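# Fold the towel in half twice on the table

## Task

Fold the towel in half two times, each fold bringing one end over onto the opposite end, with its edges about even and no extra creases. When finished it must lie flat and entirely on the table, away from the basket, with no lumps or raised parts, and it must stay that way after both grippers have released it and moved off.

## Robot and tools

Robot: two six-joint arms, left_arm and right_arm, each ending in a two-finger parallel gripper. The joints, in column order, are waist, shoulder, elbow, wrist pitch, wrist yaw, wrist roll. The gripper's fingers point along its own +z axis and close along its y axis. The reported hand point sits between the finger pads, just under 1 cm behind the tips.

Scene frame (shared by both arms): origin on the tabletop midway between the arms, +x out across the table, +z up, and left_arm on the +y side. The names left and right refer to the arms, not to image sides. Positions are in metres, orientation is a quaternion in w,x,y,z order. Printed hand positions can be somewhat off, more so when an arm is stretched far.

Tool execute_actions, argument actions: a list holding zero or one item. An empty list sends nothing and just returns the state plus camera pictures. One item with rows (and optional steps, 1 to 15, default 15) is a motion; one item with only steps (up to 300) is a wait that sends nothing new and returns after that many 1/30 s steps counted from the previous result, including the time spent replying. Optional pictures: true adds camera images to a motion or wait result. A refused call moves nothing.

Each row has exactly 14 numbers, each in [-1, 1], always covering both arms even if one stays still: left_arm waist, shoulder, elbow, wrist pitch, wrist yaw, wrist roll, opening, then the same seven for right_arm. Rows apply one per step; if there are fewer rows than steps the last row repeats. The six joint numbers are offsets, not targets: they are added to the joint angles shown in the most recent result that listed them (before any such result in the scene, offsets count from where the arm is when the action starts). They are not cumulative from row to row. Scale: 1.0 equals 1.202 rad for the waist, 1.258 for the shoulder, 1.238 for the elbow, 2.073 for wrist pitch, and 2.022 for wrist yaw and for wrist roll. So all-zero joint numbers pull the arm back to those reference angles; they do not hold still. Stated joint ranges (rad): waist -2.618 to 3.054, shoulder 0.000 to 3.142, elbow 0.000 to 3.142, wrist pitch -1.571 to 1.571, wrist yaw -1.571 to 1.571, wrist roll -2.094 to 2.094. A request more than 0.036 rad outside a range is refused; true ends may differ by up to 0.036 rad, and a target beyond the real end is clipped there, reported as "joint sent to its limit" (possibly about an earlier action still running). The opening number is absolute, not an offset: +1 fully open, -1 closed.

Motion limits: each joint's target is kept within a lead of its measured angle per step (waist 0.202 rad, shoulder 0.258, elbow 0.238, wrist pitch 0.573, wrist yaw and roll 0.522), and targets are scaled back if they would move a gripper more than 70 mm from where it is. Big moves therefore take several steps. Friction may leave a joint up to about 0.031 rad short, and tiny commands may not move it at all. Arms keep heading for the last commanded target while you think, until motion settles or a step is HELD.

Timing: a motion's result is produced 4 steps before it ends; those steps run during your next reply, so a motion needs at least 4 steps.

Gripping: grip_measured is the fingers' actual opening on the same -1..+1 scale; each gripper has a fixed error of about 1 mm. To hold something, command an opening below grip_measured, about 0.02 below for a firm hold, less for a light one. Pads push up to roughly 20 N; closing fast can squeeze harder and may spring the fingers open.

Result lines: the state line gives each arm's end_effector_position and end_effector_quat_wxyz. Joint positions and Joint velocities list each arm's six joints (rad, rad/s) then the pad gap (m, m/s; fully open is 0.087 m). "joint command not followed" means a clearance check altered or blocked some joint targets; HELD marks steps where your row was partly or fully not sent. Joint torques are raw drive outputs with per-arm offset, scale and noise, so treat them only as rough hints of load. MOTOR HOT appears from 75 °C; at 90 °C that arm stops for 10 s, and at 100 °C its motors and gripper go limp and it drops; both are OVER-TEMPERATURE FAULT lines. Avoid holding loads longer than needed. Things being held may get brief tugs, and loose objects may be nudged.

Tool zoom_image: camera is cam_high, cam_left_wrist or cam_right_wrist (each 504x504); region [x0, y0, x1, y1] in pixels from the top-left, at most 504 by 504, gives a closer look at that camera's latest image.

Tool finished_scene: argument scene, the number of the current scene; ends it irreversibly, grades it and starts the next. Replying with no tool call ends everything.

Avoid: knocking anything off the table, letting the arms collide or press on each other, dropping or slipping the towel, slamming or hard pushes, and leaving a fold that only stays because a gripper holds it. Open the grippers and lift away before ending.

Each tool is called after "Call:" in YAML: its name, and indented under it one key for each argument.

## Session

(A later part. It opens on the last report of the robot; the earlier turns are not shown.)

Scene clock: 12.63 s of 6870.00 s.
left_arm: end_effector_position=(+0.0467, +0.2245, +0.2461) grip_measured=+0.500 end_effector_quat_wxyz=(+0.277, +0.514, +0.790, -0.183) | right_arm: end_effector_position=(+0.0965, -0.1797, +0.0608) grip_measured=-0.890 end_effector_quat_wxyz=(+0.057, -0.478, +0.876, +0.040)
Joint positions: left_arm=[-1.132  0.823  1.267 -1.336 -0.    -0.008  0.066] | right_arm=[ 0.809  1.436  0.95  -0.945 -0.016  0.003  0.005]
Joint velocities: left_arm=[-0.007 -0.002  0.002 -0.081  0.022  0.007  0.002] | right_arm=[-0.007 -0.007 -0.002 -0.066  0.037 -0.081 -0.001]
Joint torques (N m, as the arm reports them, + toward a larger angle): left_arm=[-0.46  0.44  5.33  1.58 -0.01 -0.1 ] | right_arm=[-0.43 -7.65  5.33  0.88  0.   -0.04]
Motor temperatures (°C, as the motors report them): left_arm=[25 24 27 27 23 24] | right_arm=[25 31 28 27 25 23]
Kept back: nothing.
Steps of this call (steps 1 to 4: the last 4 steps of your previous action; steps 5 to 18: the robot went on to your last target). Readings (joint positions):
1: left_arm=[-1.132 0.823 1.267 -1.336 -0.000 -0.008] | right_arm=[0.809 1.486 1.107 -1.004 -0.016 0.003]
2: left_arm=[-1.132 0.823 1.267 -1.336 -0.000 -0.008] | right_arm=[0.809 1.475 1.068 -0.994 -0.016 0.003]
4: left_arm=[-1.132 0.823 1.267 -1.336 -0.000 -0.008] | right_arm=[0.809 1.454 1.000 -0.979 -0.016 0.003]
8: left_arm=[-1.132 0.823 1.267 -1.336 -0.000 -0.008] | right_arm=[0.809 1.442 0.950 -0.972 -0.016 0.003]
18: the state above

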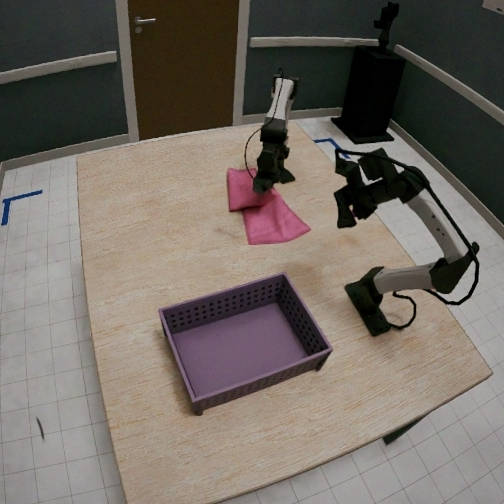

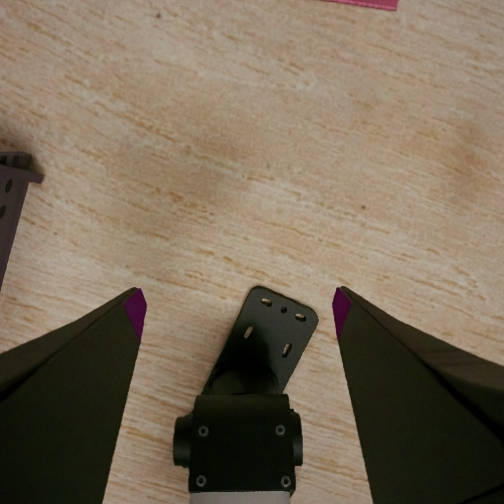

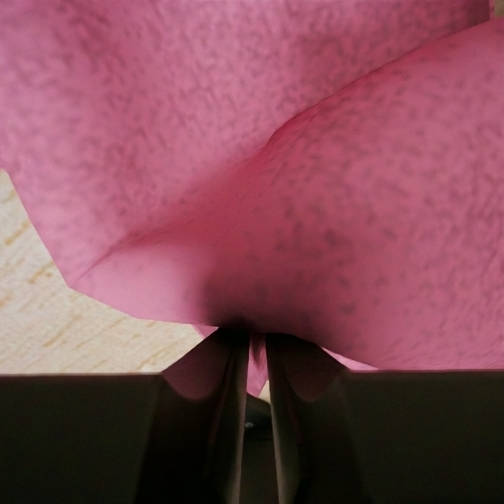

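Call:
execute_actions:
  actions:
    - {"rows":[[0,0,0,0,0,0,0.5,0,0,0,0,0,0,-0.6],[0,0,0,0,0,0,0.5,0,0,0,0,0,0,-0.3],[0,0,0,0,0,0,0.5,0,0,0,0,0,0,0],[0,0,0,0,0,0,0.5,0,0,0,0,0,0,0.3],[0,0,0,0,0,0,0.5,0,0,0.03,0,0,0,0.5],[0,0,0,0,0,0,0.5,0,0,0.08,0,0,0,0.5],[0,0,0,0,0,0,0.5,-0.01,0,0.14,0,0,0,0.5],[0,0,0,0,0,0,0.5,-0.02,0.01,0.2,0,0,0,0.5],[0,0,0,0,0,0,0.5,-0.03,0.02,0.27,0,0,0,0.5],[0,0,0,0,0,0,0.5,-0.04,0.03,0.34,0,0,0,0.5],[0,0,0,0,0,0,0.5,-0.05,0.04,0.41,0,0,0,0.5],[0,0,0,0,0,0,0.5,-0.05,0.05,0.48,-0.01,0,0,0.5],[0,0,0,0,0,0,0.5,-0.05,0.07,0.54,-0.02,0,0,0.5],[0,0,0,0,0,0,0.5,-0.05,0.08,0.6,-0.02,0,0,0.5],[0,0,0,0,0,0,0.5,-0.05,0.09,0.64,-0.02,0,0,1]]}

Call:
execute_actions:
  actions:
    - {"steps":18}
  pictures: true

Call:
zoom_image:
  camera: "cam_high"
  region: [160,100,360,300]

Scene clock: 13.33 s of 6870.00 s.
left_arm: end_effector_position=(+0.0467, +0.2245, +0.2461) grip_measured=+0.500 end_effector_quat_wxyz=(+0.277, +0.514, +0.790, -0.183) | right_arm: end_effector_position=(+0.1423, -0.1198, +0.1370) grip_measured=+0.500 end_effector_quat_wxyz=(+0.167, -0.462, +0.866, +0.098)
Joint positions: left_arm=[-1.132  0.823  1.267 -1.336 -0.    -0.008  0.066] | right_arm=[ 0.787  1.455  1.246 -0.973 -0.016  0.003  0.066]
Joint velocities: left_arm=[-0.017  0.007  0.002 -0.037  0.037 -0.022 -0.   ] | right_arm=[-0.291  0.203  2.088  0.037 -0.037 -0.081  0.001]
Joint torques (N m, as the arm reports them, + toward a larger angle): left_arm=[-0.5   0.38  5.49  1.6  -0.02 -0.08] | right_arm=[-1.94 -4.82  7.11  1.29 -0.08  0.03]
Motor temperatures (°C, as the motors report them): left_arm=[25 24 27 27 23 24] | right_arm=[25 31 28 27 25 23]
Steps of this call (steps 1 to 10: the robot went on to your last target; steps 11 to 21: the first 11 steps of this action). Readings (joint positions):
11: left_arm=[-1.132 0.823 1.267 -1.336 -0.000 -0.008] | right_arm=[0.809 1.436 0.950 -0.943 -0.016 0.003]
12: left_arm=[-1.132 0.823 1.267 -1.336 -0.000 -0.008] | right_arm=[0.809 1.436 0.950 -0.943 -0.016 0.003]
14: left_arm=[-1.132 0.823 1.267 -1.336 -0.000 -0.008] | right_arm=[0.809 1.436 0.950 -0.943 -0.016 0.003]
18: left_arm=[-1.132 0.823 1.267 -1.336 -0.000 -0.008] | right_arm=[0.808 1.440 1.044 -0.977 -0.016 0.003]
21: the state above

Scene clock: 13.93 s of 6870.00 s.
left_arm: end_effector_position=(+0.0467, +0.2245, +0.2461) grip_measured=+0.500 end_effector_quat_wxyz=(+0.277, +0.514, +0.790, -0.183) | right_arm: end_effector_position=(+0.2027, -0.0507, +0.2868) grip_measured=+0.988 end_effector_quat_wxyz=(+0.349, -0.422, +0.815, +0.188)
Joint positions: left_arm=[-1.132  0.823  1.267 -1.336 -0.    -0.008  0.066] | right_arm=[ 0.758  1.53   1.745 -0.97  -0.016  0.003  0.087]
Joint velocities: left_arm=[-0.002 -0.007  0.002 -0.007 -0.037 -0.007 -0.001] | right_arm=[ 0.007 -0.022  0.007 -0.081 -0.007 -0.007 -0.   ]
Joint torques (N m, as the arm reports them, + toward a larger angle): left_arm=[-0.55  0.25  5.32  1.56  0.02 -0.07] | right_arm=[-1.22 -5.59  5.89  1.52 -0.02 -0.01]
Motor temperatures (°C, as the motors report them): left_arm=[25 24 27 27 23 24] | right_arm=[25 31 28 27 25 23]
Kept back: nothing.
Steps of this call (steps 1 to 4: the last 4 steps of your previous action; steps 5 to 18: the robot went on to your last target). Readings (joint positions):
1: left_arm=[-1.132 0.823 1.267 -1.336 -0.000 -0.008] | right_arm=[0.777 1.463 1.321 -0.972 -0.016 0.003]
2: left_arm=[-1.132 0.823 1.267 -1.336 -0.000 -0.008] | right_arm=[0.769 1.475 1.402 -0.974 -0.016 0.003]
4: left_arm=[-1.132 0.823 1.267 -1.336 -0.000 -0.008] | right_arm=[0.759 1.507 1.570 -0.974 -0.016 0.003]
8: left_arm=[-1.132 0.823 1.267 -1.336 -0.000 -0.008] | right_arm=[0.758 1.522 1.739 -0.943 -0.016 0.003]
18: the state above

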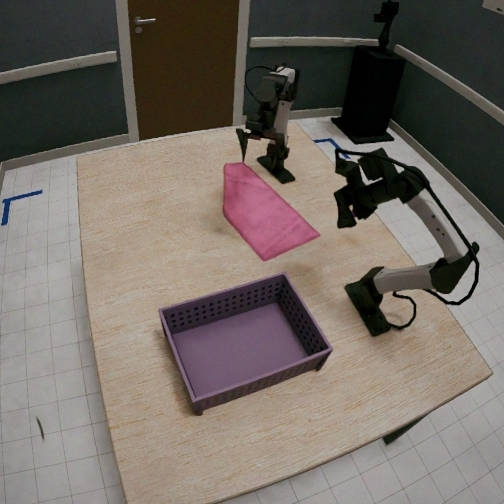

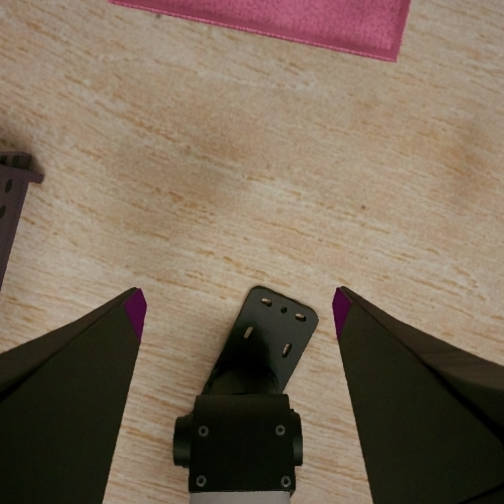

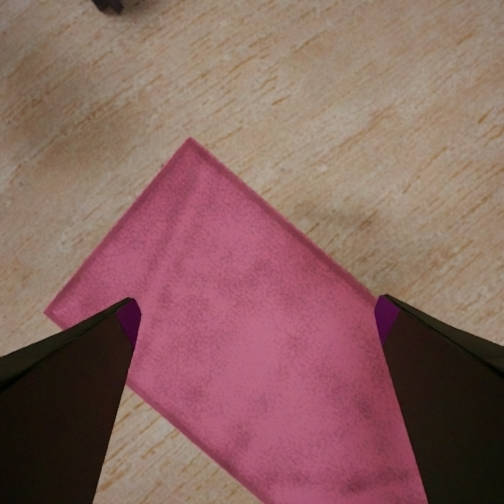

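Region (160, 100, 360, 300) of cam_high's 504x504 image, scaled by 2.520, with more detail than that image has.

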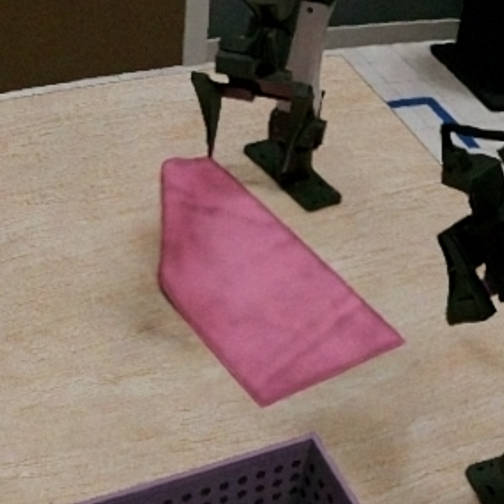

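Call:
execute_actions:
  actions:
    - {"rows":[[0,0,0,0,0,0,0.5,-0.02,-0.01,-0.01,0,0,0,1],[0,0,0,0,0,0,0.5,-0.05,-0.02,-0.02,0,0,0,1],[0,0,0,0,0,0,0.5,-0.09,-0.04,-0.04,0,0,0,1],[0,0,0,0,0,0,0.5,-0.14,-0.06,-0.06,0,0,0,1],[0,0,0,0,0,0,0.5,-0.19,-0.08,-0.08,0,0,0,1],[0,0,0,0,0,0,0.5,-0.24,-0.11,-0.11,0,0,0,1],[0,0,0,0,0,0,0.5,-0.29,-0.14,-0.14,0,0,0,1],[0,0,0,0,0,0,0.5,-0.34,-0.17,-0.17,-0.01,0,0,1],[0,0,0,0,0,0,0.5,-0.39,-0.2,-0.2,-0.02,0,0,1],[0,0,0,0,0,0,0.5,-0.43,-0.23,-0.23,-0.03,0,0,1],[0,0,0,0,0,0,0.5,-0.46,-0.26,-0.26,-0.04,0,0,1],[0,0,0,0,0,0,0.5,-0.48,-0.29,-0.29,-0.05,0,0,1],[0,0,0,0,0,0,0.5,-0.5,-0.31,-0.31,-0.06,0,0,1],[0,0,0,0,0,0,0.5,-0.51,-0.33,-0.33,-0.07,0,0,1],[0,0,0,0,0,0,0.5,-0.52,-0.34,-0.34,-0.07,0,0,1]]}

Call:
execute_actions:
  actions:
    - {"steps":15}
  pictures: true

Scene clock: 14.60 s of 6870.00 s.
left_arm: end_effector_position=(+0.0467, +0.2245, +0.2461) grip_measured=+0.500 end_effector_quat_wxyz=(+0.277, +0.514, +0.790, -0.183) | right_arm: end_effector_position=(+0.2685, -0.2184, +0.2675) grip_measured=+0.988 end_effector_quat_wxyz=(+0.369, -0.217, +0.899, +0.096)
Joint positions: left_arm=[-1.132  0.823  1.267 -1.336 -0.    -0.008  0.066] | right_arm=[ 0.277  1.306  1.498 -0.981 -0.016  0.003  0.087]
Joint velocities: left_arm=[ 0.007 -0.012 -0.007  0.022 -0.022 -0.007 -0.   ] | right_arm=[-1.463 -1.223 -1.043 -0.256  0.022 -0.007 -0.001]
Joint torques (N m, as the arm reports them, + toward a larger angle): left_arm=[-0.43  0.3   5.45  1.58 -0.01 -0.08] | right_arm=[ 1.2  -7.7   5.77  1.38 -0.09 -0.08]
Motor temperatures (°C, as the motors report them): left_arm=[25 24 27 27 23 24] | right_arm=[25 31 28 27 25 23]
Steps of this call (steps 1 to 9: the robot went on to your last target; steps 10 to 20: the first 11 steps of this action). Readings (joint positions):
10: left_arm=[-1.132 0.823 1.267 -1.336 -0.000 -0.008] | right_arm=[0.756 1.530 1.745 -0.973 -0.016 0.003]
11: left_arm=[-1.132 0.823 1.267 -1.336 -0.000 -0.008] | right_arm=[0.749 1.530 1.745 -0.973 -0.018 0.003]
13: left_arm=[-1.132 0.823 1.267 -1.336 -0.000 -0.008] | right_arm=[0.700 1.516 1.723 -0.966 -0.024 0.003]
17: left_arm=[-1.132 0.823 1.267 -1.336 -0.000 -0.008] | right_arm=[0.463 1.422 1.606 -0.962 -0.024 0.003]
20: the state above

Scene clock: 15.10 s of 6870.00 s.
left_arm: end_effector_position=(+0.0467, +0.2245, +0.2461) grip_measured=+0.500 end_effector_quat_wxyz=(+0.277, +0.514, +0.790, -0.183) | right_arm: end_effector_position=(+0.2200, -0.2827, +0.2481) grip_measured=+0.988 end_effector_quat_wxyz=(+0.340, -0.157, +0.925, +0.063)
Joint positions: left_arm=[-1.132  0.823  1.267 -1.336 -0.    -0.008  0.066] | right_arm=[ 0.143  1.106  1.342 -1.101 -0.01   0.003  0.087]
Joint velocities: left_arm=[ 0.002 -0.012 -0.017 -0.022 -0.066  0.037 -0.001] | right_arm=[ 0.007  0.002 -0.017 -0.095 -0.037 -0.037  0.002]
Joint torques (N m, as the arm reports them, + toward a larger angle): left_arm=[-0.42  0.31  5.38  1.57 -0.01 -0.08] | right_arm=[-1.41 -2.86  4.95  1.36 -0.07 -0.01]
Motor temperatures (°C, as the motors report them): left_arm=[25 24 27 27 23 24] | right_arm=[25 31 28 27 25 23]
Kept back: nothing.
Steps of this call (steps 1 to 4: the last 4 steps of your previous action; steps 5 to 15: the robot went on to your last target). Readings (joint positions):
1: left_arm=[-1.132 0.823 1.267 -1.336 -0.000 -0.008] | right_arm=[0.232 1.264 1.463 -0.993 -0.012 0.003]
2: left_arm=[-1.132 0.823 1.267 -1.336 -0.000 -0.008] | right_arm=[0.199 1.222 1.430 -1.009 -0.010 0.003]
4: left_arm=[-1.132 0.823 1.267 -1.336 -0.000 -0.008] | right_arm=[0.159 1.150 1.379 -1.047 -0.010 0.003]
8: left_arm=[-1.132 0.823 1.267 -1.336 -0.000 -0.008] | right_arm=[0.143 1.106 1.349 -1.092 -0.010 0.003]
15: the state above

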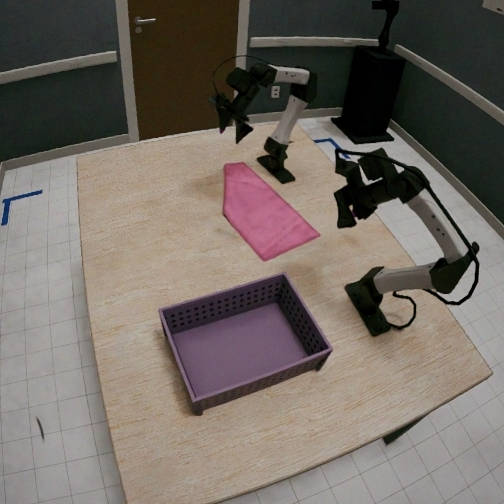

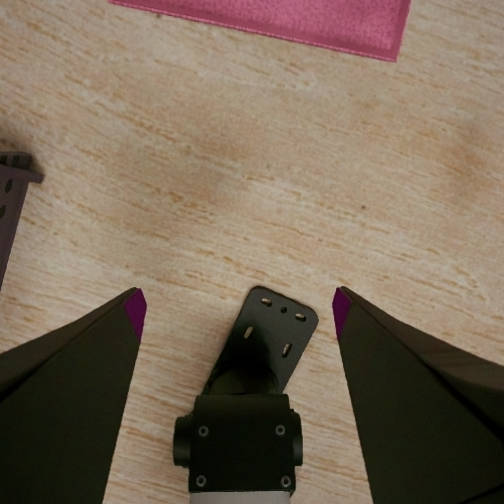

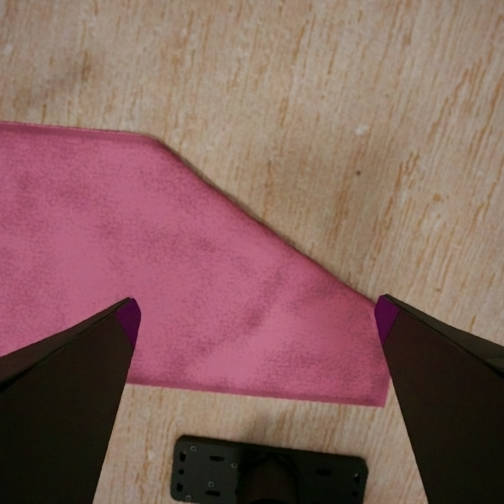

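Call:
execute_actions:
  actions:
    - {"rows":[[0,0,0,0,0,0,0.5,-0.01,0.01,-0.01,0,0,-0.03,0.8],[0,0,0,0,0,0,0.5,-0.02,0.03,-0.03,0,0,-0.07,0.6],[0,0,0,0,0,0,0.5,-0.03,0.05,-0.05,0,0,-0.12,0.4],[0,0,0,0,0,0,0.5,-0.04,0.08,-0.07,0,0,-0.17,0.2],[0,0,0,0,0,0,0.5,-0.05,0.11,-0.095,0.01,0,-0.22,0.2],[0,0,0,0,0,0,0.5,-0.06,0.14,-0.12,0.01,0,-0.27,0.2],[0,0,0,0,0,0,0.5,-0.07,0.17,-0.145,0.02,0,-0.32,0.2],[0,0,0,0,0,0,0.5,-0.08,0.2,-0.17,0.02,0,-0.37,0.2],[0,0,0,0,0,0,0.5,-0.09,0.23,-0.195,0.03,0,-0.42,0.2],[0,0,0,0,0,0,0.5,-0.1,0.26,-0.22,0.03,0,-0.46,0.2],[0,0,0,0,0,0,0.5,-0.105,0.28,-0.24,0.04,0,-0.49,0.2],[0,0,0,0,0,0,0.5,-0.105,0.3,-0.26,0.04,0,-0.51,0.2],[0,0,0,0,0,0,0.5,-0.105,0.32,-0.275,0.045,0,-0.525,0.2],[0,0,0,0,0,0,0.5,-0.105,0.335,-0.285,0.045,0,-0.533,0.2],[0,0,0,0,0,0,0.5,-0.105,0.345,-0.295,0.045,0,-0.533,0.2]]}

Call:
execute_actions:
  actions:
    - {"steps":14}
  pictures: true

Scene clock: 16.30 s of 6870.00 s.
left_arm: end_effector_position=(+0.0467, +0.2245, +0.2461) grip_measured=+0.500 end_effector_quat_wxyz=(+0.277, +0.514, +0.790, -0.183) | right_arm: end_effector_position=(+0.2315, -0.3314, +0.1154) grip_measured=+0.200 end_effector_quat_wxyz=(+0.125, -0.421, +0.898, -0.020)
Joint positions: left_arm=[-1.132  0.823  1.267 -1.336 -0.    -0.008  0.066] | right_arm=[ 0.044  1.387  1.117 -1.047 -0.01  -0.639  0.052]
Joint velocities: left_arm=[-0.017  0.002  0.007 -0.037 -0.022  0.051  0.001] | right_arm=[-0.315  1.302 -1.038  0.212 -0.081 -2.322  0.   ]
Joint torques (N m, as the arm reports them, + toward a larger angle): left_arm=[-0.44  0.31  5.32  1.58 -0.02 -0.08] | right_arm=[-1.16 -5.97  5.74  0.78  0.02 -0.02]
Motor temperatures (°C, as the motors report them): left_arm=[25 24 28 27 23 24] | right_arm=[25 31 28 27 25 23]
Steps of this call (steps 1 to 15: the robot went on to your last target; steps 16 to 25: nothing new was sent; steps 26 to 36: the first 11 steps of this action). Readings (joint positions):
26: left_arm=[-1.132 0.823 1.267 -1.336 -0.000 -0.008] | right_arm=[0.143 1.106 1.342 -1.102 -0.010 -0.004]
27: left_arm=[-1.132 0.823 1.267 -1.336 -0.000 -0.008] | right_arm=[0.141 1.107 1.339 -1.102 -0.010 -0.025]
29: left_arm=[-1.132 0.823 1.267 -1.336 -0.000 -0.008] | right_arm=[0.126 1.119 1.321 -1.099 -0.010 -0.109]
33: left_arm=[-1.132 0.823 1.267 -1.336 -0.000 -0.008] | right_arm=[0.080 1.243 1.222 -1.073 -0.010 -0.389]
36: the state above

Scene clock: 16.77 s of 6870.00 s.
left_arm: end_effector_position=(+0.0467, +0.2245, +0.2461) grip_measured=+0.500 end_effector_quat_wxyz=(+0.277, +0.514, +0.790, -0.183) | right_arm: end_effector_position=(+0.2077, -0.3528, +0.0490) grip_measured=+0.200 end_effector_quat_wxyz=(-0.005, -0.591, +0.806, +0.007)
Joint positions: left_arm=[-1.132  0.823  1.267 -1.336 -0.    -0.008  0.066] | right_arm=[ 0.027  1.539  0.981 -1.027 -0.01  -1.046  0.052]
Joint velocities: left_arm=[ 0.002 -0.012  0.012  0.081  0.007 -0.022  0.001] | right_arm=[ 0.002 -0.017  0.012  0.022  0.007 -0.139 -0.   ]
Joint torques (N m, as the arm reports them, + toward a larger angle): left_arm=[-0.54  0.29  5.26  1.59  0.   -0.09] | right_arm=[-1.28 -6.44  5.59  0.51 -0.09 -0.1 ]
Motor temperatures (°C, as the motors report them): left_arm=[25 24 28 27 23 24] | right_arm=[25 31 28 27 25 23]
Kept back: nothing.
Steps of this call (steps 1 to 4: the last 4 steps of your previous action; steps 5 to 14: the robot went on to your last target). Readings (joint positions):
1: left_arm=[-1.132 0.823 1.267 -1.336 -0.000 -0.008] | right_arm=[0.035 1.430 1.083 -1.041 -0.010 -0.713]
2: left_arm=[-1.132 0.823 1.267 -1.336 -0.000 -0.008] | right_arm=[0.030 1.465 1.052 -1.038 -0.010 -0.779]
4: left_arm=[-1.132 0.823 1.267 -1.336 -0.000 -0.008] | right_arm=[0.027 1.517 1.006 -1.037 -0.010 -0.882]
8: left_arm=[-1.132 0.823 1.267 -1.336 -0.000 -0.008] | right_arm=[0.027 1.539 0.981 -1.036 -0.010 -0.991]
14: the state above

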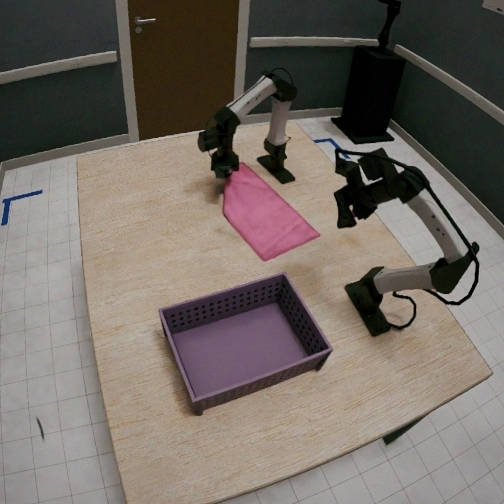

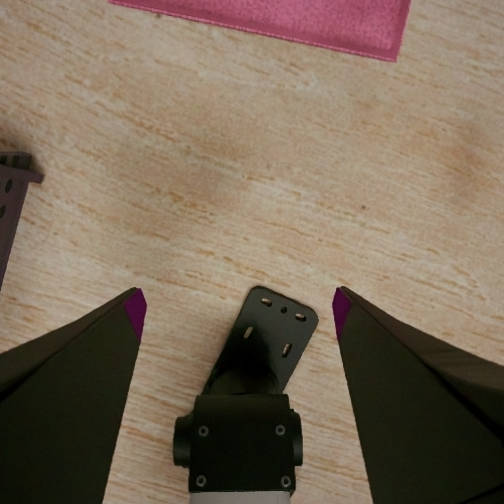

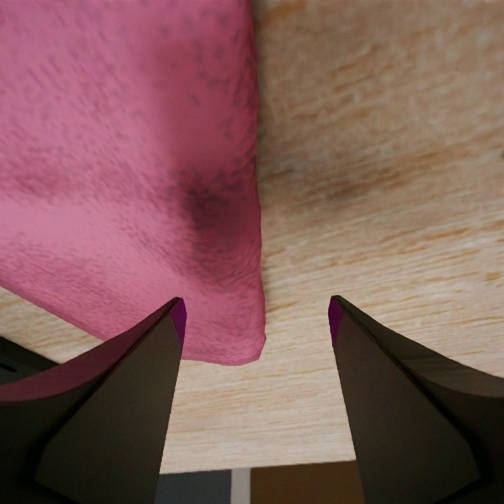

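Call:
execute_actions:
  actions:
    - {"rows":[[0,0,0,0,0,0,0.5,0,-0.02,-0.02,0.01,0,0,0.2],[0,0,0,0,0,0,0.5,0,-0.04,-0.04,0.02,0,0,0.2],[0,0,0,0,0,0,0.5,0,-0.05,-0.06,0.035,0,0,0.2],[0,0,0,0,0,0,0.5,0,-0.05,-0.08,0.05,0,0,0.2],[0,0,0,0,0,0,0.5,0,-0.05,-0.1,0.06,0,0,0.2],[0,0,0,0,0,0,0.5,0,-0.05,-0.12,0.07,0,0,0.2],[0,0,0,0,0,0,0.5,0,-0.045,-0.135,0.08,0,0,0.2],[0,0,0,0,0,0,0.5,0,-0.035,-0.145,0.088,0,0,0.2],[0,0,0,0,0,0,0.5,0,-0.025,-0.15,0.09,0,0,0.2],[0,0,0,0,0,0,0.5,0,-0.015,-0.152,0.09,0,0,0.2],[0,0,0,0,0,0,0.5,0,-0.005,-0.152,0.09,0,0,0.2],[0,0,0,0,0,0,0.5,0,0.005,-0.152,0.09,0,0,0.2]]}

Call:
execute_actions:
  actions:
    - {"rows":[[0,0,0,0,0,0,0.5,0,0.03,0,0,0,0,0.1],[0,0,0,0,0,0,0.5,0,0.03,0,0,0,0,0],[0,0,0,0,0,0,0.5,0,0.03,0,0,0,0,-0.1],[0,0,0,0,0,0,0.5,0,0.03,0,0,0,0,-0.2],[0,0,0,0,0,0,0.5,0,0.03,0,0,0,0,-0.3],[0,0,0,0,0,0,0.5,0,0.03,0,0,0,0,-0.4],[0,0,0,0,0,0,0.5,0,0.03,0,0,0,0,-0.5],[0,0,0,0,0,0,0.5,0,0.03,0,0,0,0,-0.6],[0,0,0,0,0,0,0.5,0,0.03,0,0,0,0,-0.7],[0,0,0,0,0,0,0.5,0,0.03,0,0,0,0,-0.8],[0,0,0,0,0,0,0.5,0,0.03,0,0,0,0,-0.9],[0,0,0,0,0,0,0.5,0,0.03,0,0,0,0,-1]]}

Call:
execute_actions:
  actions:
    - {"steps":8}
  pictures: true

Scene clock: 17.63 s of 6870.00 s.
left_arm: end_effector_position=(+0.0467, +0.2245, +0.2461) grip_measured=+0.500 end_effector_quat_wxyz=(+0.277, +0.514, +0.790, -0.183) | right_arm: end_effector_position=(+0.1847, -0.3581, +0.0187) grip_measured=+0.200 end_effector_quat_wxyz=(-0.007, -0.596, +0.803, +0.008)
Joint positions: left_arm=[-1.132  0.823  1.267 -1.336 -0.    -0.008  0.066] | right_arm=[ 0.027  1.498  0.812 -0.904 -0.01  -1.057  0.052]
Joint velocities: left_arm=[ 0.002 -0.007  0.002  0.066  0.007 -0.051 -0.   ] | right_arm=[-0.007  0.154 -0.125  0.139 -0.11  -0.051  0.   ]
Joint torques (N m, as the arm reports them, + toward a larger angle): left_arm=[-0.64  0.33  5.43  1.59  0.01 -0.11] | right_arm=[-0.34 -3.57  4.73  0.68 -0.08  0.08]
Motor temperatures (°C, as the motors report them): left_arm=[25 23 28 27 23 24] | right_arm=[25 31 28 27 25 23]
Steps of this call (steps 1 to 15: the robot went on to your last target; steps 16 to 26: the first 11 steps of this action). Readings (joint positions):
16: left_arm=[-1.132 0.823 1.267 -1.336 -0.000 -0.008] | right_arm=[0.027 1.539 0.981 -1.025 -0.010 -1.063]
17: left_arm=[-1.132 0.823 1.267 -1.336 -0.000 -0.008] | right_arm=[0.027 1.536 0.976 -1.018 -0.010 -1.062]
19: left_arm=[-1.132 0.823 1.267 -1.336 -0.000 -0.008] | right_arm=[0.027 1.513 0.943 -0.991 -0.010 -1.059]
23: left_arm=[-1.132 0.823 1.267 -1.336 -0.000 -0.008] | right_arm=[0.027 1.493 0.852 -0.930 -0.010 -1.057]
26: the state above

Scene clock: 18.13 s of 6870.00 s.
left_arm: end_effector_position=(+0.0467, +0.2245, +0.2461) grip_measured=+0.500 end_effector_quat_wxyz=(+0.277, +0.514, +0.790, -0.183) | right_arm: end_effector_position=(+0.1787, -0.3598, +0.0147) grip_measured=-0.814 end_effector_quat_wxyz=(-0.024, -0.595, +0.804, +0.015)
Joint positions: left_arm=[-1.132  0.823  1.267 -1.336 -0.    -0.008  0.066] | right_arm=[ 0.027  1.519  0.809 -0.916 -0.007 -1.055  0.008]
Joint velocities: left_arm=[-0.002 -0.002 -0.007 -0.051  0.051 -0.007 -0.   ] | right_arm=[-0.007 -0.007 -0.012 -0.051  0.081 -0.007 -0.024]
Joint torques (N m, as the arm reports them, + toward a larger angle): left_arm=[-0.52  0.29  5.33  1.58 -0.02 -0.07] | right_arm=[-0.51 -2.53  5.48  0.6  -0.11 -0.08]
Motor temperatures (°C, as the motors report them): left_arm=[25 23 28 28 23 24] | right_arm=[25 31 28 27 25 23]
Steps of this call (steps 1 to 4: the last 4 steps of your previous action; steps 5 to 15: the first 11 steps of this action, its rows measured from where the robot was after step 4). Readings (joint positions):
4: left_arm=[-1.132 0.823 1.267 -1.336 -0.000 -0.008] | right_arm=[0.027 1.519 0.809 -0.892 -0.008 -1.055]
5: left_arm=[-1.132 0.823 1.267 -1.336 -0.000 -0.008] | right_arm=[0.027 1.519 0.809 -0.894 -0.008 -1.055]
6: left_arm=[-1.132 0.823 1.267 -1.336 -0.000 -0.008] | right_arm=[0.027 1.519 0.809 -0.901 -0.009 -1.055]
8: left_arm=[-1.132 0.823 1.267 -1.336 -0.000 -0.008] | right_arm=[0.027 1.519 0.809 -0.908 -0.012 -1.055]
12: left_arm=[-1.132 0.823 1.267 -1.336 -0.000 -0.008] | right_arm=[0.027 1.519 0.809 -0.913 -0.010 -1.055]
15: the state above

Scene clock: 18.40 s of 6870.00 s.
left_arm: end_effector_position=(+0.0467, +0.2245, +0.2461) grip_measured=+0.500 end_effector_quat_wxyz=(+0.277, +0.514, +0.790, -0.183) | right_arm: end_effector_position=(+0.1786, -0.3601, +0.0148) grip_measured=-0.799 end_effector_quat_wxyz=(-0.024, -0.594, +0.804, +0.014)
Joint positions: left_arm=[-1.132  0.823  1.267 -1.336 -0.    -0.008  0.066] | right_arm=[ 0.027  1.519  0.809 -0.917 -0.006 -1.054  0.009]
Joint velocities: left_arm=[ 0.007  0.007 -0.002 -0.022  0.066 -0.007 -0.001] | right_arm=[-0.012 -0.007 -0.002  0.007  0.022 -0.022 -0.   ]
Joint torques (N m, as the arm reports them, + toward a larger angle): left_arm=[-0.52  0.26  5.46  1.58 -0.02 -0.08] | right_arm=[-0.47 -2.43  5.31  0.53 -0.09 -0.05]
Motor temperatures (°C, as the motors report them): left_arm=[25 23 28 28 23 24] | right_arm=[25 31 28 27 25 23]
Kept back: nothing.
Steps of this call (steps 1 to 4: the last 4 steps of your previous action; steps 5 to 8: the robot went on to your last target). Readings (joint positions):
1: left_arm=[-1.132 0.823 1.267 -1.336 -0.000 -0.008] | right_arm=[0.027 1.519 0.809 -0.917 -0.007 -1.055]
2: left_arm=[-1.132 0.823 1.267 -1.336 -0.000 -0.008] | right_arm=[0.027 1.519 0.809 -0.917 -0.006 -1.054]
4: left_arm=[-1.132 0.823 1.267 -1.336 -0.000 -0.008] | right_arm=[0.027 1.519 0.809 -0.917 -0.006 -1.054]
8: the state above

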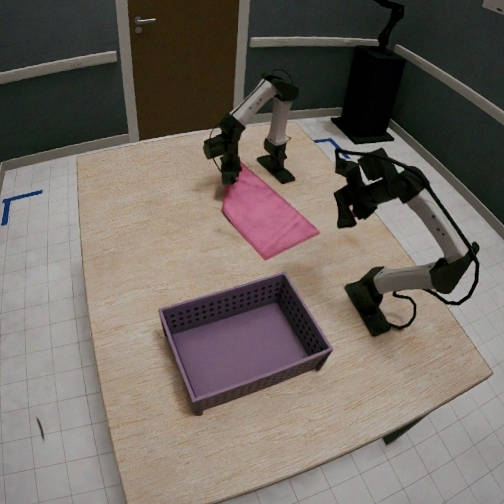

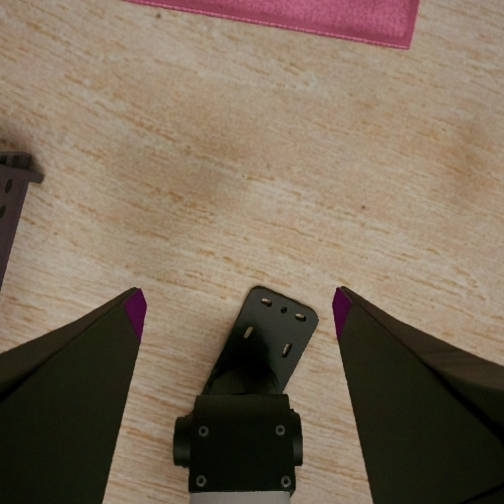

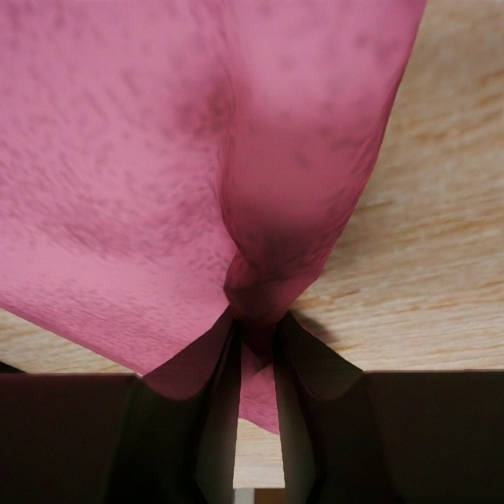

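Call:
execute_actions:
  actions:
    - {"rows":[[0,0,0,0,0,0,0.5,0,-0.02,0.02,-0.01,0,0,-1],[0,0,0,0,0,0,0.5,0,-0.03,0.045,-0.025,0,0,-1],[0,0,0,0,0,0,0.5,0,-0.04,0.08,-0.045,0,0,-1],[0,0,0,0,0,0,0.5,0.01,-0.04,0.115,-0.065,0,0,-1],[0,0,0,0,0,0,0.5,0.02,-0.04,0.15,-0.085,0,0,-1],[0,0,0,0,0,0,0.5,0.03,-0.04,0.19,-0.105,0,0,-1],[0,0,0,0,0,0,0.5,0.04,-0.04,0.23,-0.125,0,0,-1],[0,0,0,0,0,0,0.5,0.05,-0.04,0.27,-0.145,0,0,-1],[0,0,0,0,0,0,0.5,0.06,-0.04,0.31,-0.165,0,0,-1],[0,0,0,0,0,0,0.5,0.07,-0.04,0.35,-0.185,0,0,-1],[0,0,0,0,0,0,0.5,0.08,-0.04,0.38,-0.205,0,0,-1],[0,0,0,0,0,0,0.5,0.09,-0.03,0.41,-0.225,0,0,-1],[0,0,0,0,0,0,0.5,0.1,-0.03,0.44,-0.245,0,0,-1],[0,0,0,0,0,0,0.5,0.11,-0.03,0.46,-0.26,0,0,-1],[0,0,0,0,0,0,0.5,0.11,-0.03,0.475,-0.265,0,0,-1]]}

Call:
execute_actions:
  actions:
    - {"steps":18}
  pictures: true

Call:
zoom_image:
  camera: "cam_high"
  region: [160,90,340,270]

Scene clock: 19.17 s of 6870.00 s.
left_arm: end_effector_position=(+0.0467, +0.2245, +0.2461) grip_measured=+0.500 end_effector_quat_wxyz=(+0.277, +0.514, +0.790, -0.183) | right_arm: end_effector_position=(+0.2343, -0.3310, +0.1093) grip_measured=-0.823 end_effector_quat_wxyz=(+0.045, -0.619, +0.784, -0.015)
Joint positions: left_arm=[-1.132  0.823  1.267 -1.336 -0.    -0.008  0.066] | right_arm=[ 0.091  1.498  1.191 -1.168 -0.006 -1.054  0.008]
Joint velocities: left_arm=[ 0.007  0.002 -0.007  0.022 -0.037 -0.007 -0.   ] | right_arm=[ 0.339 -0.012  1.37  -0.945 -0.022  0.022 -0.   ]
Joint torques (N m, as the arm reports them, + toward a larger angle): left_arm=[-0.57  0.23  5.38  1.58 -0.05 -0.09] | right_arm=[ 0.49 -8.72  6.65  0.25 -0.08  0.  ]
Motor temperatures (°C, as the motors report them): left_arm=[25 23 28 28 23 24] | right_arm=[25 31 28 27 25 23]
Steps of this call (steps 1 to 12: the robot went on to your last target; steps 13 to 23: the first 11 steps of this action). Readings (joint positions):
13: left_arm=[-1.132 0.823 1.267 -1.336 -0.000 -0.008] | right_arm=[0.027 1.517 0.813 -0.923 -0.006 -1.054]
14: left_arm=[-1.132 0.823 1.267 -1.336 -0.000 -0.008] | right_arm=[0.027 1.514 0.821 -0.933 -0.006 -1.054]
16: left_arm=[-1.132 0.823 1.267 -1.336 -0.000 -0.008] | right_arm=[0.027 1.507 0.863 -0.972 -0.006 -1.054]
20: left_arm=[-1.132 0.823 1.267 -1.336 -0.000 -0.008] | right_arm=[0.053 1.501 1.038 -1.078 -0.006 -1.054]
23: the state above

Scene clock: 19.77 s of 6870.00 s.
left_arm: end_effector_position=(+0.0467, +0.2245, +0.2461) grip_measured=+0.500 end_effector_quat_wxyz=(+0.277, +0.514, +0.790, -0.183) | right_arm: end_effector_position=(+0.2102, -0.3234, +0.1587) grip_measured=-0.823 end_effector_quat_wxyz=(+0.006, -0.643, +0.766, +0.001)
Joint positions: left_arm=[-1.132  0.823  1.267 -1.336 -0.    -0.008  0.066] | right_arm=[ 0.151  1.497  1.383 -1.446 -0.006 -1.054  0.008]
Joint velocities: left_arm=[-0.007 -0.012  0.002 -0.022  0.007 -0.022 -0.   ] | right_arm=[ 0.017 -0.017 -0.012 -0.051  0.037  0.066  0.   ]
Joint torques (N m, as the arm reports them, + toward a larger angle): left_arm=[-0.58  0.35  5.36  1.57 -0.02 -0.12] | right_arm=[ 0.17 -7.47  6.76  0.28 -0.13 -0.01]
Motor temperatures (°C, as the motors report them): left_arm=[25 23 28 28 23 24] | right_arm=[25 31 28 27 25 23]
Kept back: nothing.
Steps of this call (steps 1 to 4: the last 4 steps of your previous action; steps 5 to 18: the robot went on to your last target). Readings (joint positions):
1: left_arm=[-1.132 0.823 1.267 -1.336 -0.000 -0.008] | right_arm=[0.103 1.497 1.236 -1.201 -0.006 -1.054]
2: left_arm=[-1.132 0.823 1.267 -1.336 -0.000 -0.008] | right_arm=[0.116 1.497 1.278 -1.236 -0.006 -1.054]
4: left_arm=[-1.132 0.823 1.267 -1.336 -0.000 -0.008] | right_arm=[0.138 1.497 1.345 -1.303 -0.006 -1.054]
8: left_arm=[-1.132 0.823 1.267 -1.336 -0.000 -0.008] | right_arm=[0.151 1.497 1.383 -1.384 -0.006 -1.054]
18: the state above

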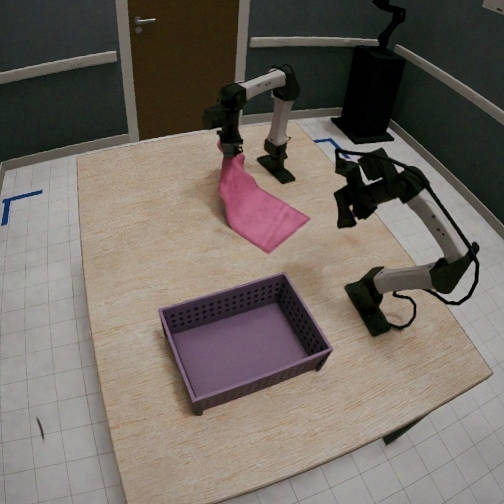

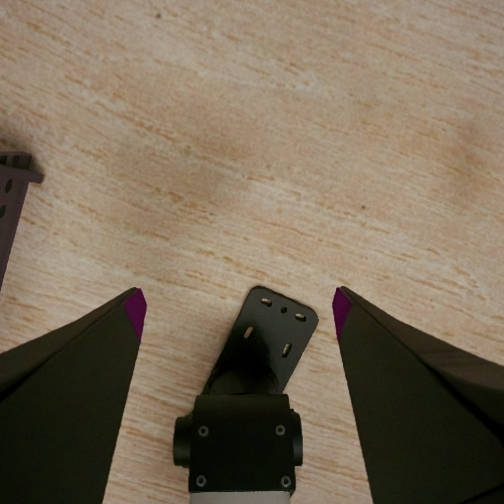

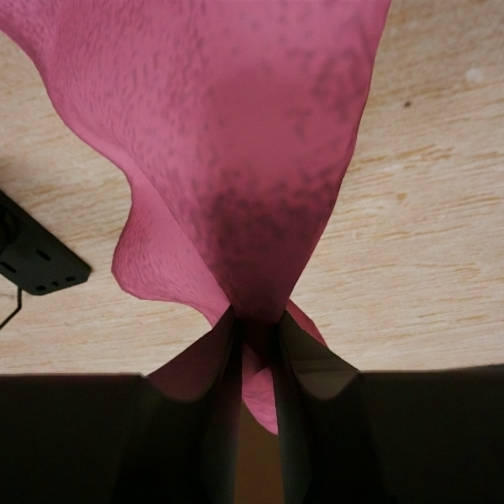

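Region (160, 90, 340, 270) of cam_high's 504x504 image, scaled by 2.800, with more detail than that image has.

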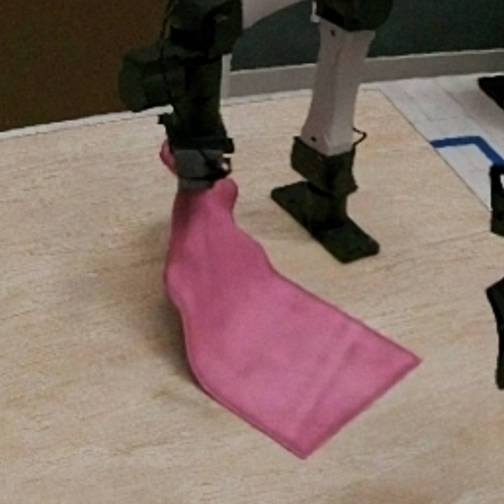

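Call:
execute_actions:
  actions:
    - {"rows":[[0,0,0,0,0,0,0.5,0,0,-0.02,0.01,0,0,-1],[0,0,0,0,0,0,0.5,0,0,-0.04,0.02,0,0,-1],[0,0,0,0,0,0,0.5,0,0,-0.06,0.03,0,0,-1],[0,0,0,0,0,0,0.5,0,-0.01,-0.08,0.04,0,0,-1],[0,0,0,0,0,0,0.5,0,-0.02,-0.1,0.05,0,0,-1],[0,0,0,0,0,0,0.5,0,-0.03,-0.12,0.06,0,0,-1],[0,0,0,0,0,0,0.5,0,-0.04,-0.14,0.065,0,0,-1],[0,0,0,0,0,0,0.5,0,-0.05,-0.16,0.07,0,0,-1],[0,0,0,0,0,0,0.5,0,-0.06,-0.18,0.075,0,0,-1],[0,0,0,0,0,0,0.5,0,-0.06,-0.2,0.08,0,0,-1],[0,0,0,0,0,0,0.5,0,-0.06,-0.21,0.085,0,0,-0.7],[0,0,0,0,0,0,0.5,0,-0.06,-0.21,0.085,0,0,-0.3],[0,0,0,0,0,0,0.5,0,-0.06,-0.21,0.085,0,0,0.2],[0,0,0,0,0,0,0.5,0,-0.06,-0.21,0.085,0,0,0.6],[0,0,0,0,0,0,0.5,0,-0.06,-0.21,0.085,0,0,1]]}

Call:
execute_actions:
  actions:
    - {"rows":[[0,0,0,0,0,0,0.5,0,-0.01,0,0,0,0,1],[0,0,0,0,0,0,0.5,0,-0.02,0.01,0,0,0,1],[0,0,0,0,0,0,0.5,0,-0.04,0.02,0,0,0,1],[0,0,0,0,0,0,0.5,0,-0.06,0.035,0.01,0,0.03,1],[0,0,0,0,0,0,0.5,0,-0.08,0.05,0.02,0,0.08,1],[0,0,0,0,0,0,0.5,0,-0.1,0.07,0.03,0,0.14,1],[0,0,0,0,0,0,0.5,0,-0.12,0.09,0.04,0,0.2,1],[0,0,0,0,0,0,0.5,0,-0.14,0.11,0.05,0,0.26,1],[0,0,0,0,0,0,0.5,0,-0.16,0.13,0.06,0,0.32,1],[0,0,0,0,0,0,0.5,0,-0.18,0.15,0.07,0,0.38,1],[0,0,0,0,0,0,0.5,0,-0.2,0.17,0.08,0,0.43,1],[0,0,0,0,0,0,0.5,0,-0.22,0.19,0.09,0,0.47,1],[0,0,0,0,0,0,0.5,0,-0.23,0.21,0.1,0,0.5,1],[0,0,0,0,0,0,0.5,0,-0.24,0.22,0.1,0,0.52,1],[0,0,0,0,0,0,0.5,0,-0.24,0.22,0.1,0,0.528,1]]}

Call:
execute_actions:
  actions:
    - {"steps":18}
  pictures: true

Scene clock: 20.73 s of 6870.00 s.
left_arm: end_effector_position=(+0.0467, +0.2245, +0.2461) grip_measured=+0.500 end_effector_quat_wxyz=(+0.277, +0.514, +0.790, -0.183) | right_arm: end_effector_position=(+0.1878, -0.3314, +0.1161) grip_measured=-0.747 end_effector_quat_wxyz=(-0.021, -0.643, +0.766, +0.011)
Joint positions: left_arm=[-1.132  0.823  1.267 -1.336 -0.    -0.008  0.066] | right_arm=[ 0.151  1.454  1.17  -1.332 -0.006 -1.054  0.011]
Joint velocities: left_arm=[-0.017  0.002  0.002 -0.066  0.022 -0.007 -0.001] | right_arm=[-0.022 -0.261 -0.549  0.227 -0.11   0.051  0.084]
Joint torques (N m, as the arm reports them, + toward a larger angle): left_arm=[-0.42  0.28  5.39  1.58 -0.04 -0.07] | right_arm=[-0.51 -7.33  4.97  0.47 -0.08 -0.02]
Motor temperatures (°C, as the motors report them): left_arm=[25 23 28 28 23 24] | right_arm=[25 31 28 27 25 23]
Steps of this call (steps 1 to 18: the robot went on to your last target; steps 19 to 29: the first 11 steps of this action). Readings (joint positions):
19: left_arm=[-1.132 0.823 1.267 -1.336 -0.000 -0.008] | right_arm=[0.151 1.497 1.383 -1.450 -0.006 -1.054]
20: left_arm=[-1.132 0.823 1.267 -1.336 -0.000 -0.008] | right_arm=[0.151 1.497 1.379 -1.444 -0.006 -1.054]
22: left_arm=[-1.132 0.823 1.267 -1.336 -0.000 -0.008] | right_arm=[0.151 1.497 1.348 -1.420 -0.006 -1.054]
26: left_arm=[-1.132 0.823 1.267 -1.336 -0.000 -0.008] | right_arm=[0.151 1.485 1.243 -1.364 -0.006 -1.054]
29: the state above

Scene clock: 21.23 s of 6870.00 s.
left_arm: end_effector_position=(+0.0467, +0.2245, +0.2461) grip_measured=+0.500 end_effector_quat_wxyz=(+0.277, +0.514, +0.790, -0.183) | right_arm: end_effector_position=(+0.2113, -0.3092, +0.1844) grip_measured=+0.988 end_effector_quat_wxyz=(+0.175, -0.444, +0.879, -0.019)
Joint positions: left_arm=[-1.132  0.823  1.267 -1.336 -0.    -0.008  0.066] | right_arm=[ 0.151  1.266  1.288 -1.237 -0.006 -0.591  0.087]
Joint velocities: left_arm=[ 0.017 -0.002 -0.002 -0.022 -0.007  0.007 -0.   ] | right_arm=[-0.012 -0.799  0.799  0.637  0.007  2.674 -0.   ]
Joint torques (N m, as the arm reports them, + toward a larger angle): left_arm=[-0.6   0.38  5.31  1.56  0.02 -0.08] | right_arm=[-0.63 -6.18  7.36  1.05 -0.07  0.05]
Motor temperatures (°C, as the motors report them): left_arm=[25 23 28 28 23 24] | right_arm=[25 31 28 26 25 23]
Steps of this call (steps 1 to 4: the last 4 steps of your previous action; steps 5 to 15: the first 11 steps of this action, its rows measured from where the robot was after step 4). Readings (joint positions):
4: left_arm=[-1.132 0.823 1.267 -1.336 -0.000 -0.008] | right_arm=[0.151 1.445 1.140 -1.313 -0.006 -1.054]
5: left_arm=[-1.132 0.823 1.267 -1.336 -0.000 -0.008] | right_arm=[0.151 1.445 1.140 -1.312 -0.006 -1.054]
6: left_arm=[-1.132 0.823 1.267 -1.336 -0.000 -0.008] | right_arm=[0.151 1.445 1.140 -1.312 -0.006 -1.054]
8: left_arm=[-1.132 0.823 1.267 -1.336 -0.000 -0.008] | right_arm=[0.151 1.435 1.142 -1.311 -0.006 -1.047]
12: left_arm=[-1.132 0.823 1.267 -1.336 -0.000 -0.008] | right_arm=[0.151 1.353 1.205 -1.290 -0.006 -0.854]
15: the state above

Scene clock: 21.83 s of 6870.00 s.
left_arm: end_effector_position=(+0.0467, +0.2245, +0.2461) grip_measured=+0.500 end_effector_quat_wxyz=(+0.277, +0.514, +0.790, -0.183) | right_arm: end_effector_position=(+0.2263, -0.2796, +0.2623) grip_measured=+0.988 end_effector_quat_wxyz=(+0.348, -0.164, +0.921, +0.062)
Joint positions: left_arm=[-1.132  0.823  1.267 -1.336 -0.    -0.008  0.066] | right_arm=[ 0.151  1.138  1.411 -1.121 -0.006 -0.008  0.087]
Joint velocities: left_arm=[ 0.017 -0.017 -0.012 -0.037 -0.037  0.022 -0.001] | right_arm=[-0.022  0.002 -0.012 -0.051 -0.066  0.081  0.001]
Joint torques (N m, as the arm reports them, + toward a larger angle): left_arm=[-0.54  0.28  5.34  1.58 -0.03 -0.09] | right_arm=[-0.49 -2.44  6.32  1.64 -0.05  0.03]
Motor temperatures (°C, as the motors report them): left_arm=[25 23 28 28 23 24] | right_arm=[25 31 28 27 25 23]
Kept back: nothing.
Steps of this call (steps 1 to 4: the last 4 steps of your previous action; steps 5 to 18: the robot went on to your last target). Readings (joint positions):
1: left_arm=[-1.132 0.823 1.267 -1.336 -0.000 -0.008] | right_arm=[0.151 1.238 1.315 -1.217 -0.006 -0.500]
2: left_arm=[-1.132 0.823 1.267 -1.336 -0.000 -0.008] | right_arm=[0.151 1.212 1.342 -1.197 -0.006 -0.413]
4: left_arm=[-1.132 0.823 1.267 -1.336 -0.000 -0.008] | right_arm=[0.151 1.169 1.387 -1.160 -0.006 -0.267]
8: left_arm=[-1.132 0.823 1.267 -1.336 -0.000 -0.008] | right_arm=[0.151 1.138 1.411 -1.122 -0.006 -0.106]
18: the state above

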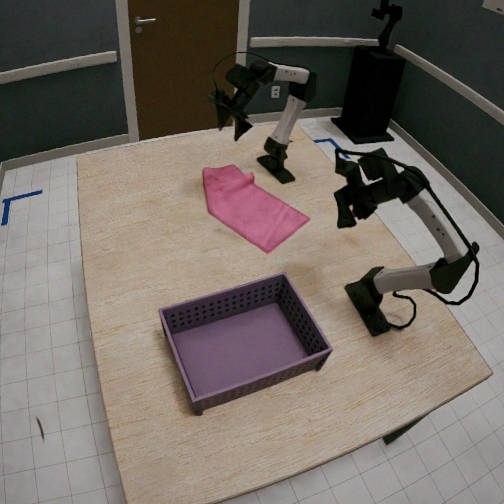

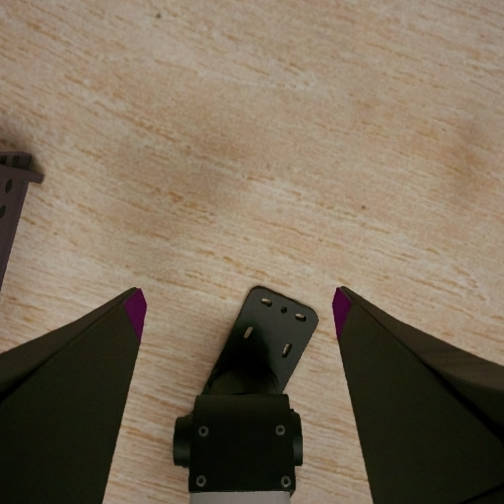

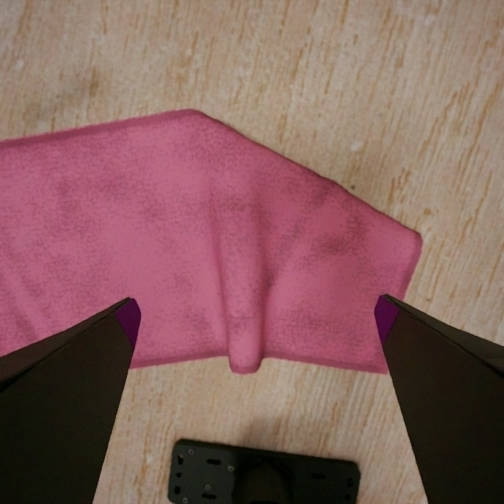

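Call:
execute_actions:
  actions:
    - {"rows":[[0,0,0,0,0,0,0.5,-0.01,0.015,-0.01,0,0,-0.04,0.8],[0,0,0,0,0,0,0.5,-0.03,0.04,-0.02,0,0,-0.1,0.6],[0,0,0,0,0,0,0.5,-0.055,0.07,-0.035,0,0,-0.17,0.4],[0,0,0,0,0,0,0.5,-0.08,0.105,-0.05,0.01,0,-0.24,0.2],[0,0,0,0,0,0,0.5,-0.11,0.14,-0.07,0.01,0,-0.31,0.1],[0,0,0,0,0,0,0.5,-0.14,0.18,-0.09,0.02,0,-0.38,0.1],[0,0,0,0,0,0,0.5,-0.17,0.22,-0.11,0.02,0,-0.45,0.1],[0,0,0,0,0,0,0.5,-0.2,0.26,-0.13,0.03,0,-0.51,0.1],[0,0,0,0,0,0,0.5,-0.225,0.3,-0.15,0.03,0,-0.56,0.1],[0,0,0,0,0,0,0.5,-0.25,0.335,-0.165,0.04,0,-0.6,0.1],[0,0,0,0,0,0,0.5,-0.265,0.365,-0.18,0.04,0,-0.64,0.1],[0,0,0,0,0,0,0.5,-0.28,0.395,-0.19,0.05,0,-0.67,0.1],[0,0,0,0,0,0,0.5,-0.29,0.42,-0.2,0.052,0,-0.69,0.1],[0,0,0,0,0,0,0.5,-0.292,0.435,-0.205,0.052,0,-0.695,0.1],[0,0,0,0,0,0,0.5,-0.292,0.445,-0.205,0.052,0,-0.695,0.1]]}

Call:
execute_actions:
  actions:
    - {"steps":16}
  pictures: true

Scene clock: 22.63 s of 6870.00 s.
left_arm: end_effector_position=(+0.0467, +0.2245, +0.2461) grip_measured=+0.500 end_effector_quat_wxyz=(+0.277, +0.514, +0.790, -0.183) | right_arm: end_effector_position=(+0.2705, -0.3618, +0.1452) grip_measured=+0.100 end_effector_quat_wxyz=(+0.157, -0.389, +0.907, -0.043)
Joint positions: left_arm=[-1.132  0.823  1.267 -1.336 -0.    -0.008  0.066] | right_arm=[-0.082  1.452  1.277 -1.068 -0.009 -0.698  0.048]
Joint velocities: left_arm=[-0.002  0.007 -0.002  0.037 -0.081 -0.051 -0.   ] | right_arm=[-0.789  1.448 -0.652  0.286 -0.037 -2.249 -0.   ]
Joint torques (N m, as the arm reports them, + toward a larger angle): left_arm=[-0.43  0.43  5.42  1.59 -0.01 -0.09] | right_arm=[-1.26 -5.19  4.86  0.88  0.01  0.  ]
Motor temperatures (°C, as the motors report them): left_arm=[25 23 28 28 23 24] | right_arm=[25 31 28 27 25 23]
Steps of this call (steps 1 to 13: the robot went on to your last target; steps 14 to 24: the first 11 steps of this action). Readings (joint positions):
14: left_arm=[-1.132 0.823 1.267 -1.336 -0.000 -0.008] | right_arm=[0.151 1.138 1.411 -1.121 -0.006 -0.008]
15: left_arm=[-1.132 0.823 1.267 -1.336 -0.000 -0.008] | right_arm=[0.147 1.140 1.411 -1.121 -0.006 -0.040]
17: left_arm=[-1.132 0.823 1.267 -1.336 -0.000 -0.008] | right_arm=[0.113 1.163 1.405 -1.118 -0.008 -0.164]
21: left_arm=[-1.132 0.823 1.267 -1.336 -0.000 -0.008] | right_arm=[0.002 1.305 1.344 -1.091 -0.009 -0.481]
24: the state above

Scene clock: 23.17 s of 6870.00 s.
left_arm: end_effector_position=(+0.0467, +0.2245, +0.2461) grip_measured=+0.500 end_effector_quat_wxyz=(+0.277, +0.514, +0.790, -0.183) | right_arm: end_effector_position=(+0.2633, -0.4104, +0.0460) grip_measured=+0.100 end_effector_quat_wxyz=(-0.007, -0.635, +0.773, +0.007)
Joint positions: left_arm=[-1.132  0.823  1.267 -1.336 -0.    -0.008  0.066] | right_arm=[-0.197  1.715  1.154 -1.029 -0.002 -1.38   0.048]
Joint velocities: left_arm=[-0.002 -0.002  0.007 -0.051  0.022  0.066 -0.   ] | right_arm=[-0.017 -0.007 -0.012 -0.022 -0.022 -0.183  0.   ]
Joint torques (N m, as the arm reports them, + toward a larger angle): left_arm=[-0.42  0.38  5.32  1.53 -0.03 -0.1 ] | right_arm=[-0.72 -9.56  6.06  0.56 -0.11 -0.04]
Motor temperatures (°C, as the motors report them): left_arm=[25 23 28 28 23 24] | right_arm=[25 31 28 27 25 23]
Kept back: nothing.
Steps of this call (steps 1 to 4: the last 4 steps of your previous action; steps 5 to 16: the robot went on to your last target). Readings (joint positions):
1: left_arm=[-1.132 0.823 1.267 -1.336 -0.000 -0.008] | right_arm=[-0.111 1.503 1.253 -1.059 -0.009 -0.779]
2: left_arm=[-1.132 0.823 1.267 -1.336 -0.000 -0.008] | right_arm=[-0.138 1.556 1.230 -1.049 -0.008 -0.870]
4: left_arm=[-1.132 0.823 1.267 -1.336 -0.000 -0.008] | right_arm=[-0.181 1.651 1.189 -1.034 -0.005 -1.052]
8: left_arm=[-1.132 0.823 1.267 -1.336 -0.000 -0.008] | right_arm=[-0.197 1.717 1.154 -1.034 -0.002 -1.261]
16: the state above

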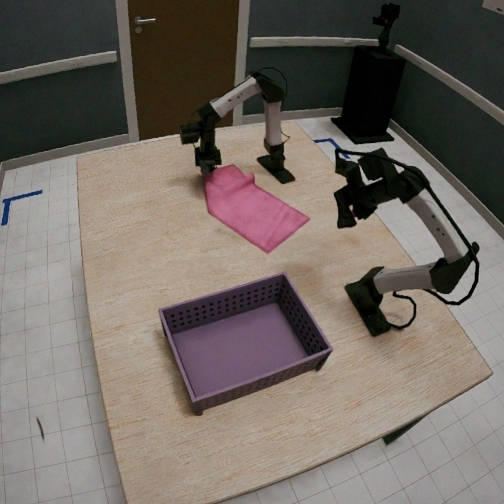

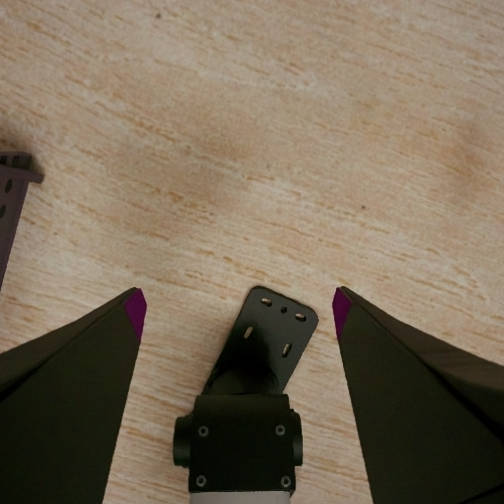

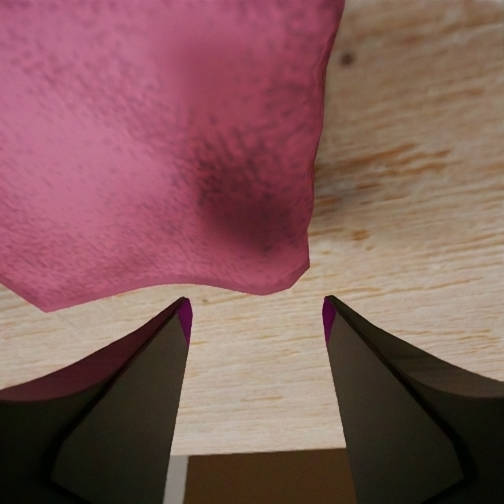

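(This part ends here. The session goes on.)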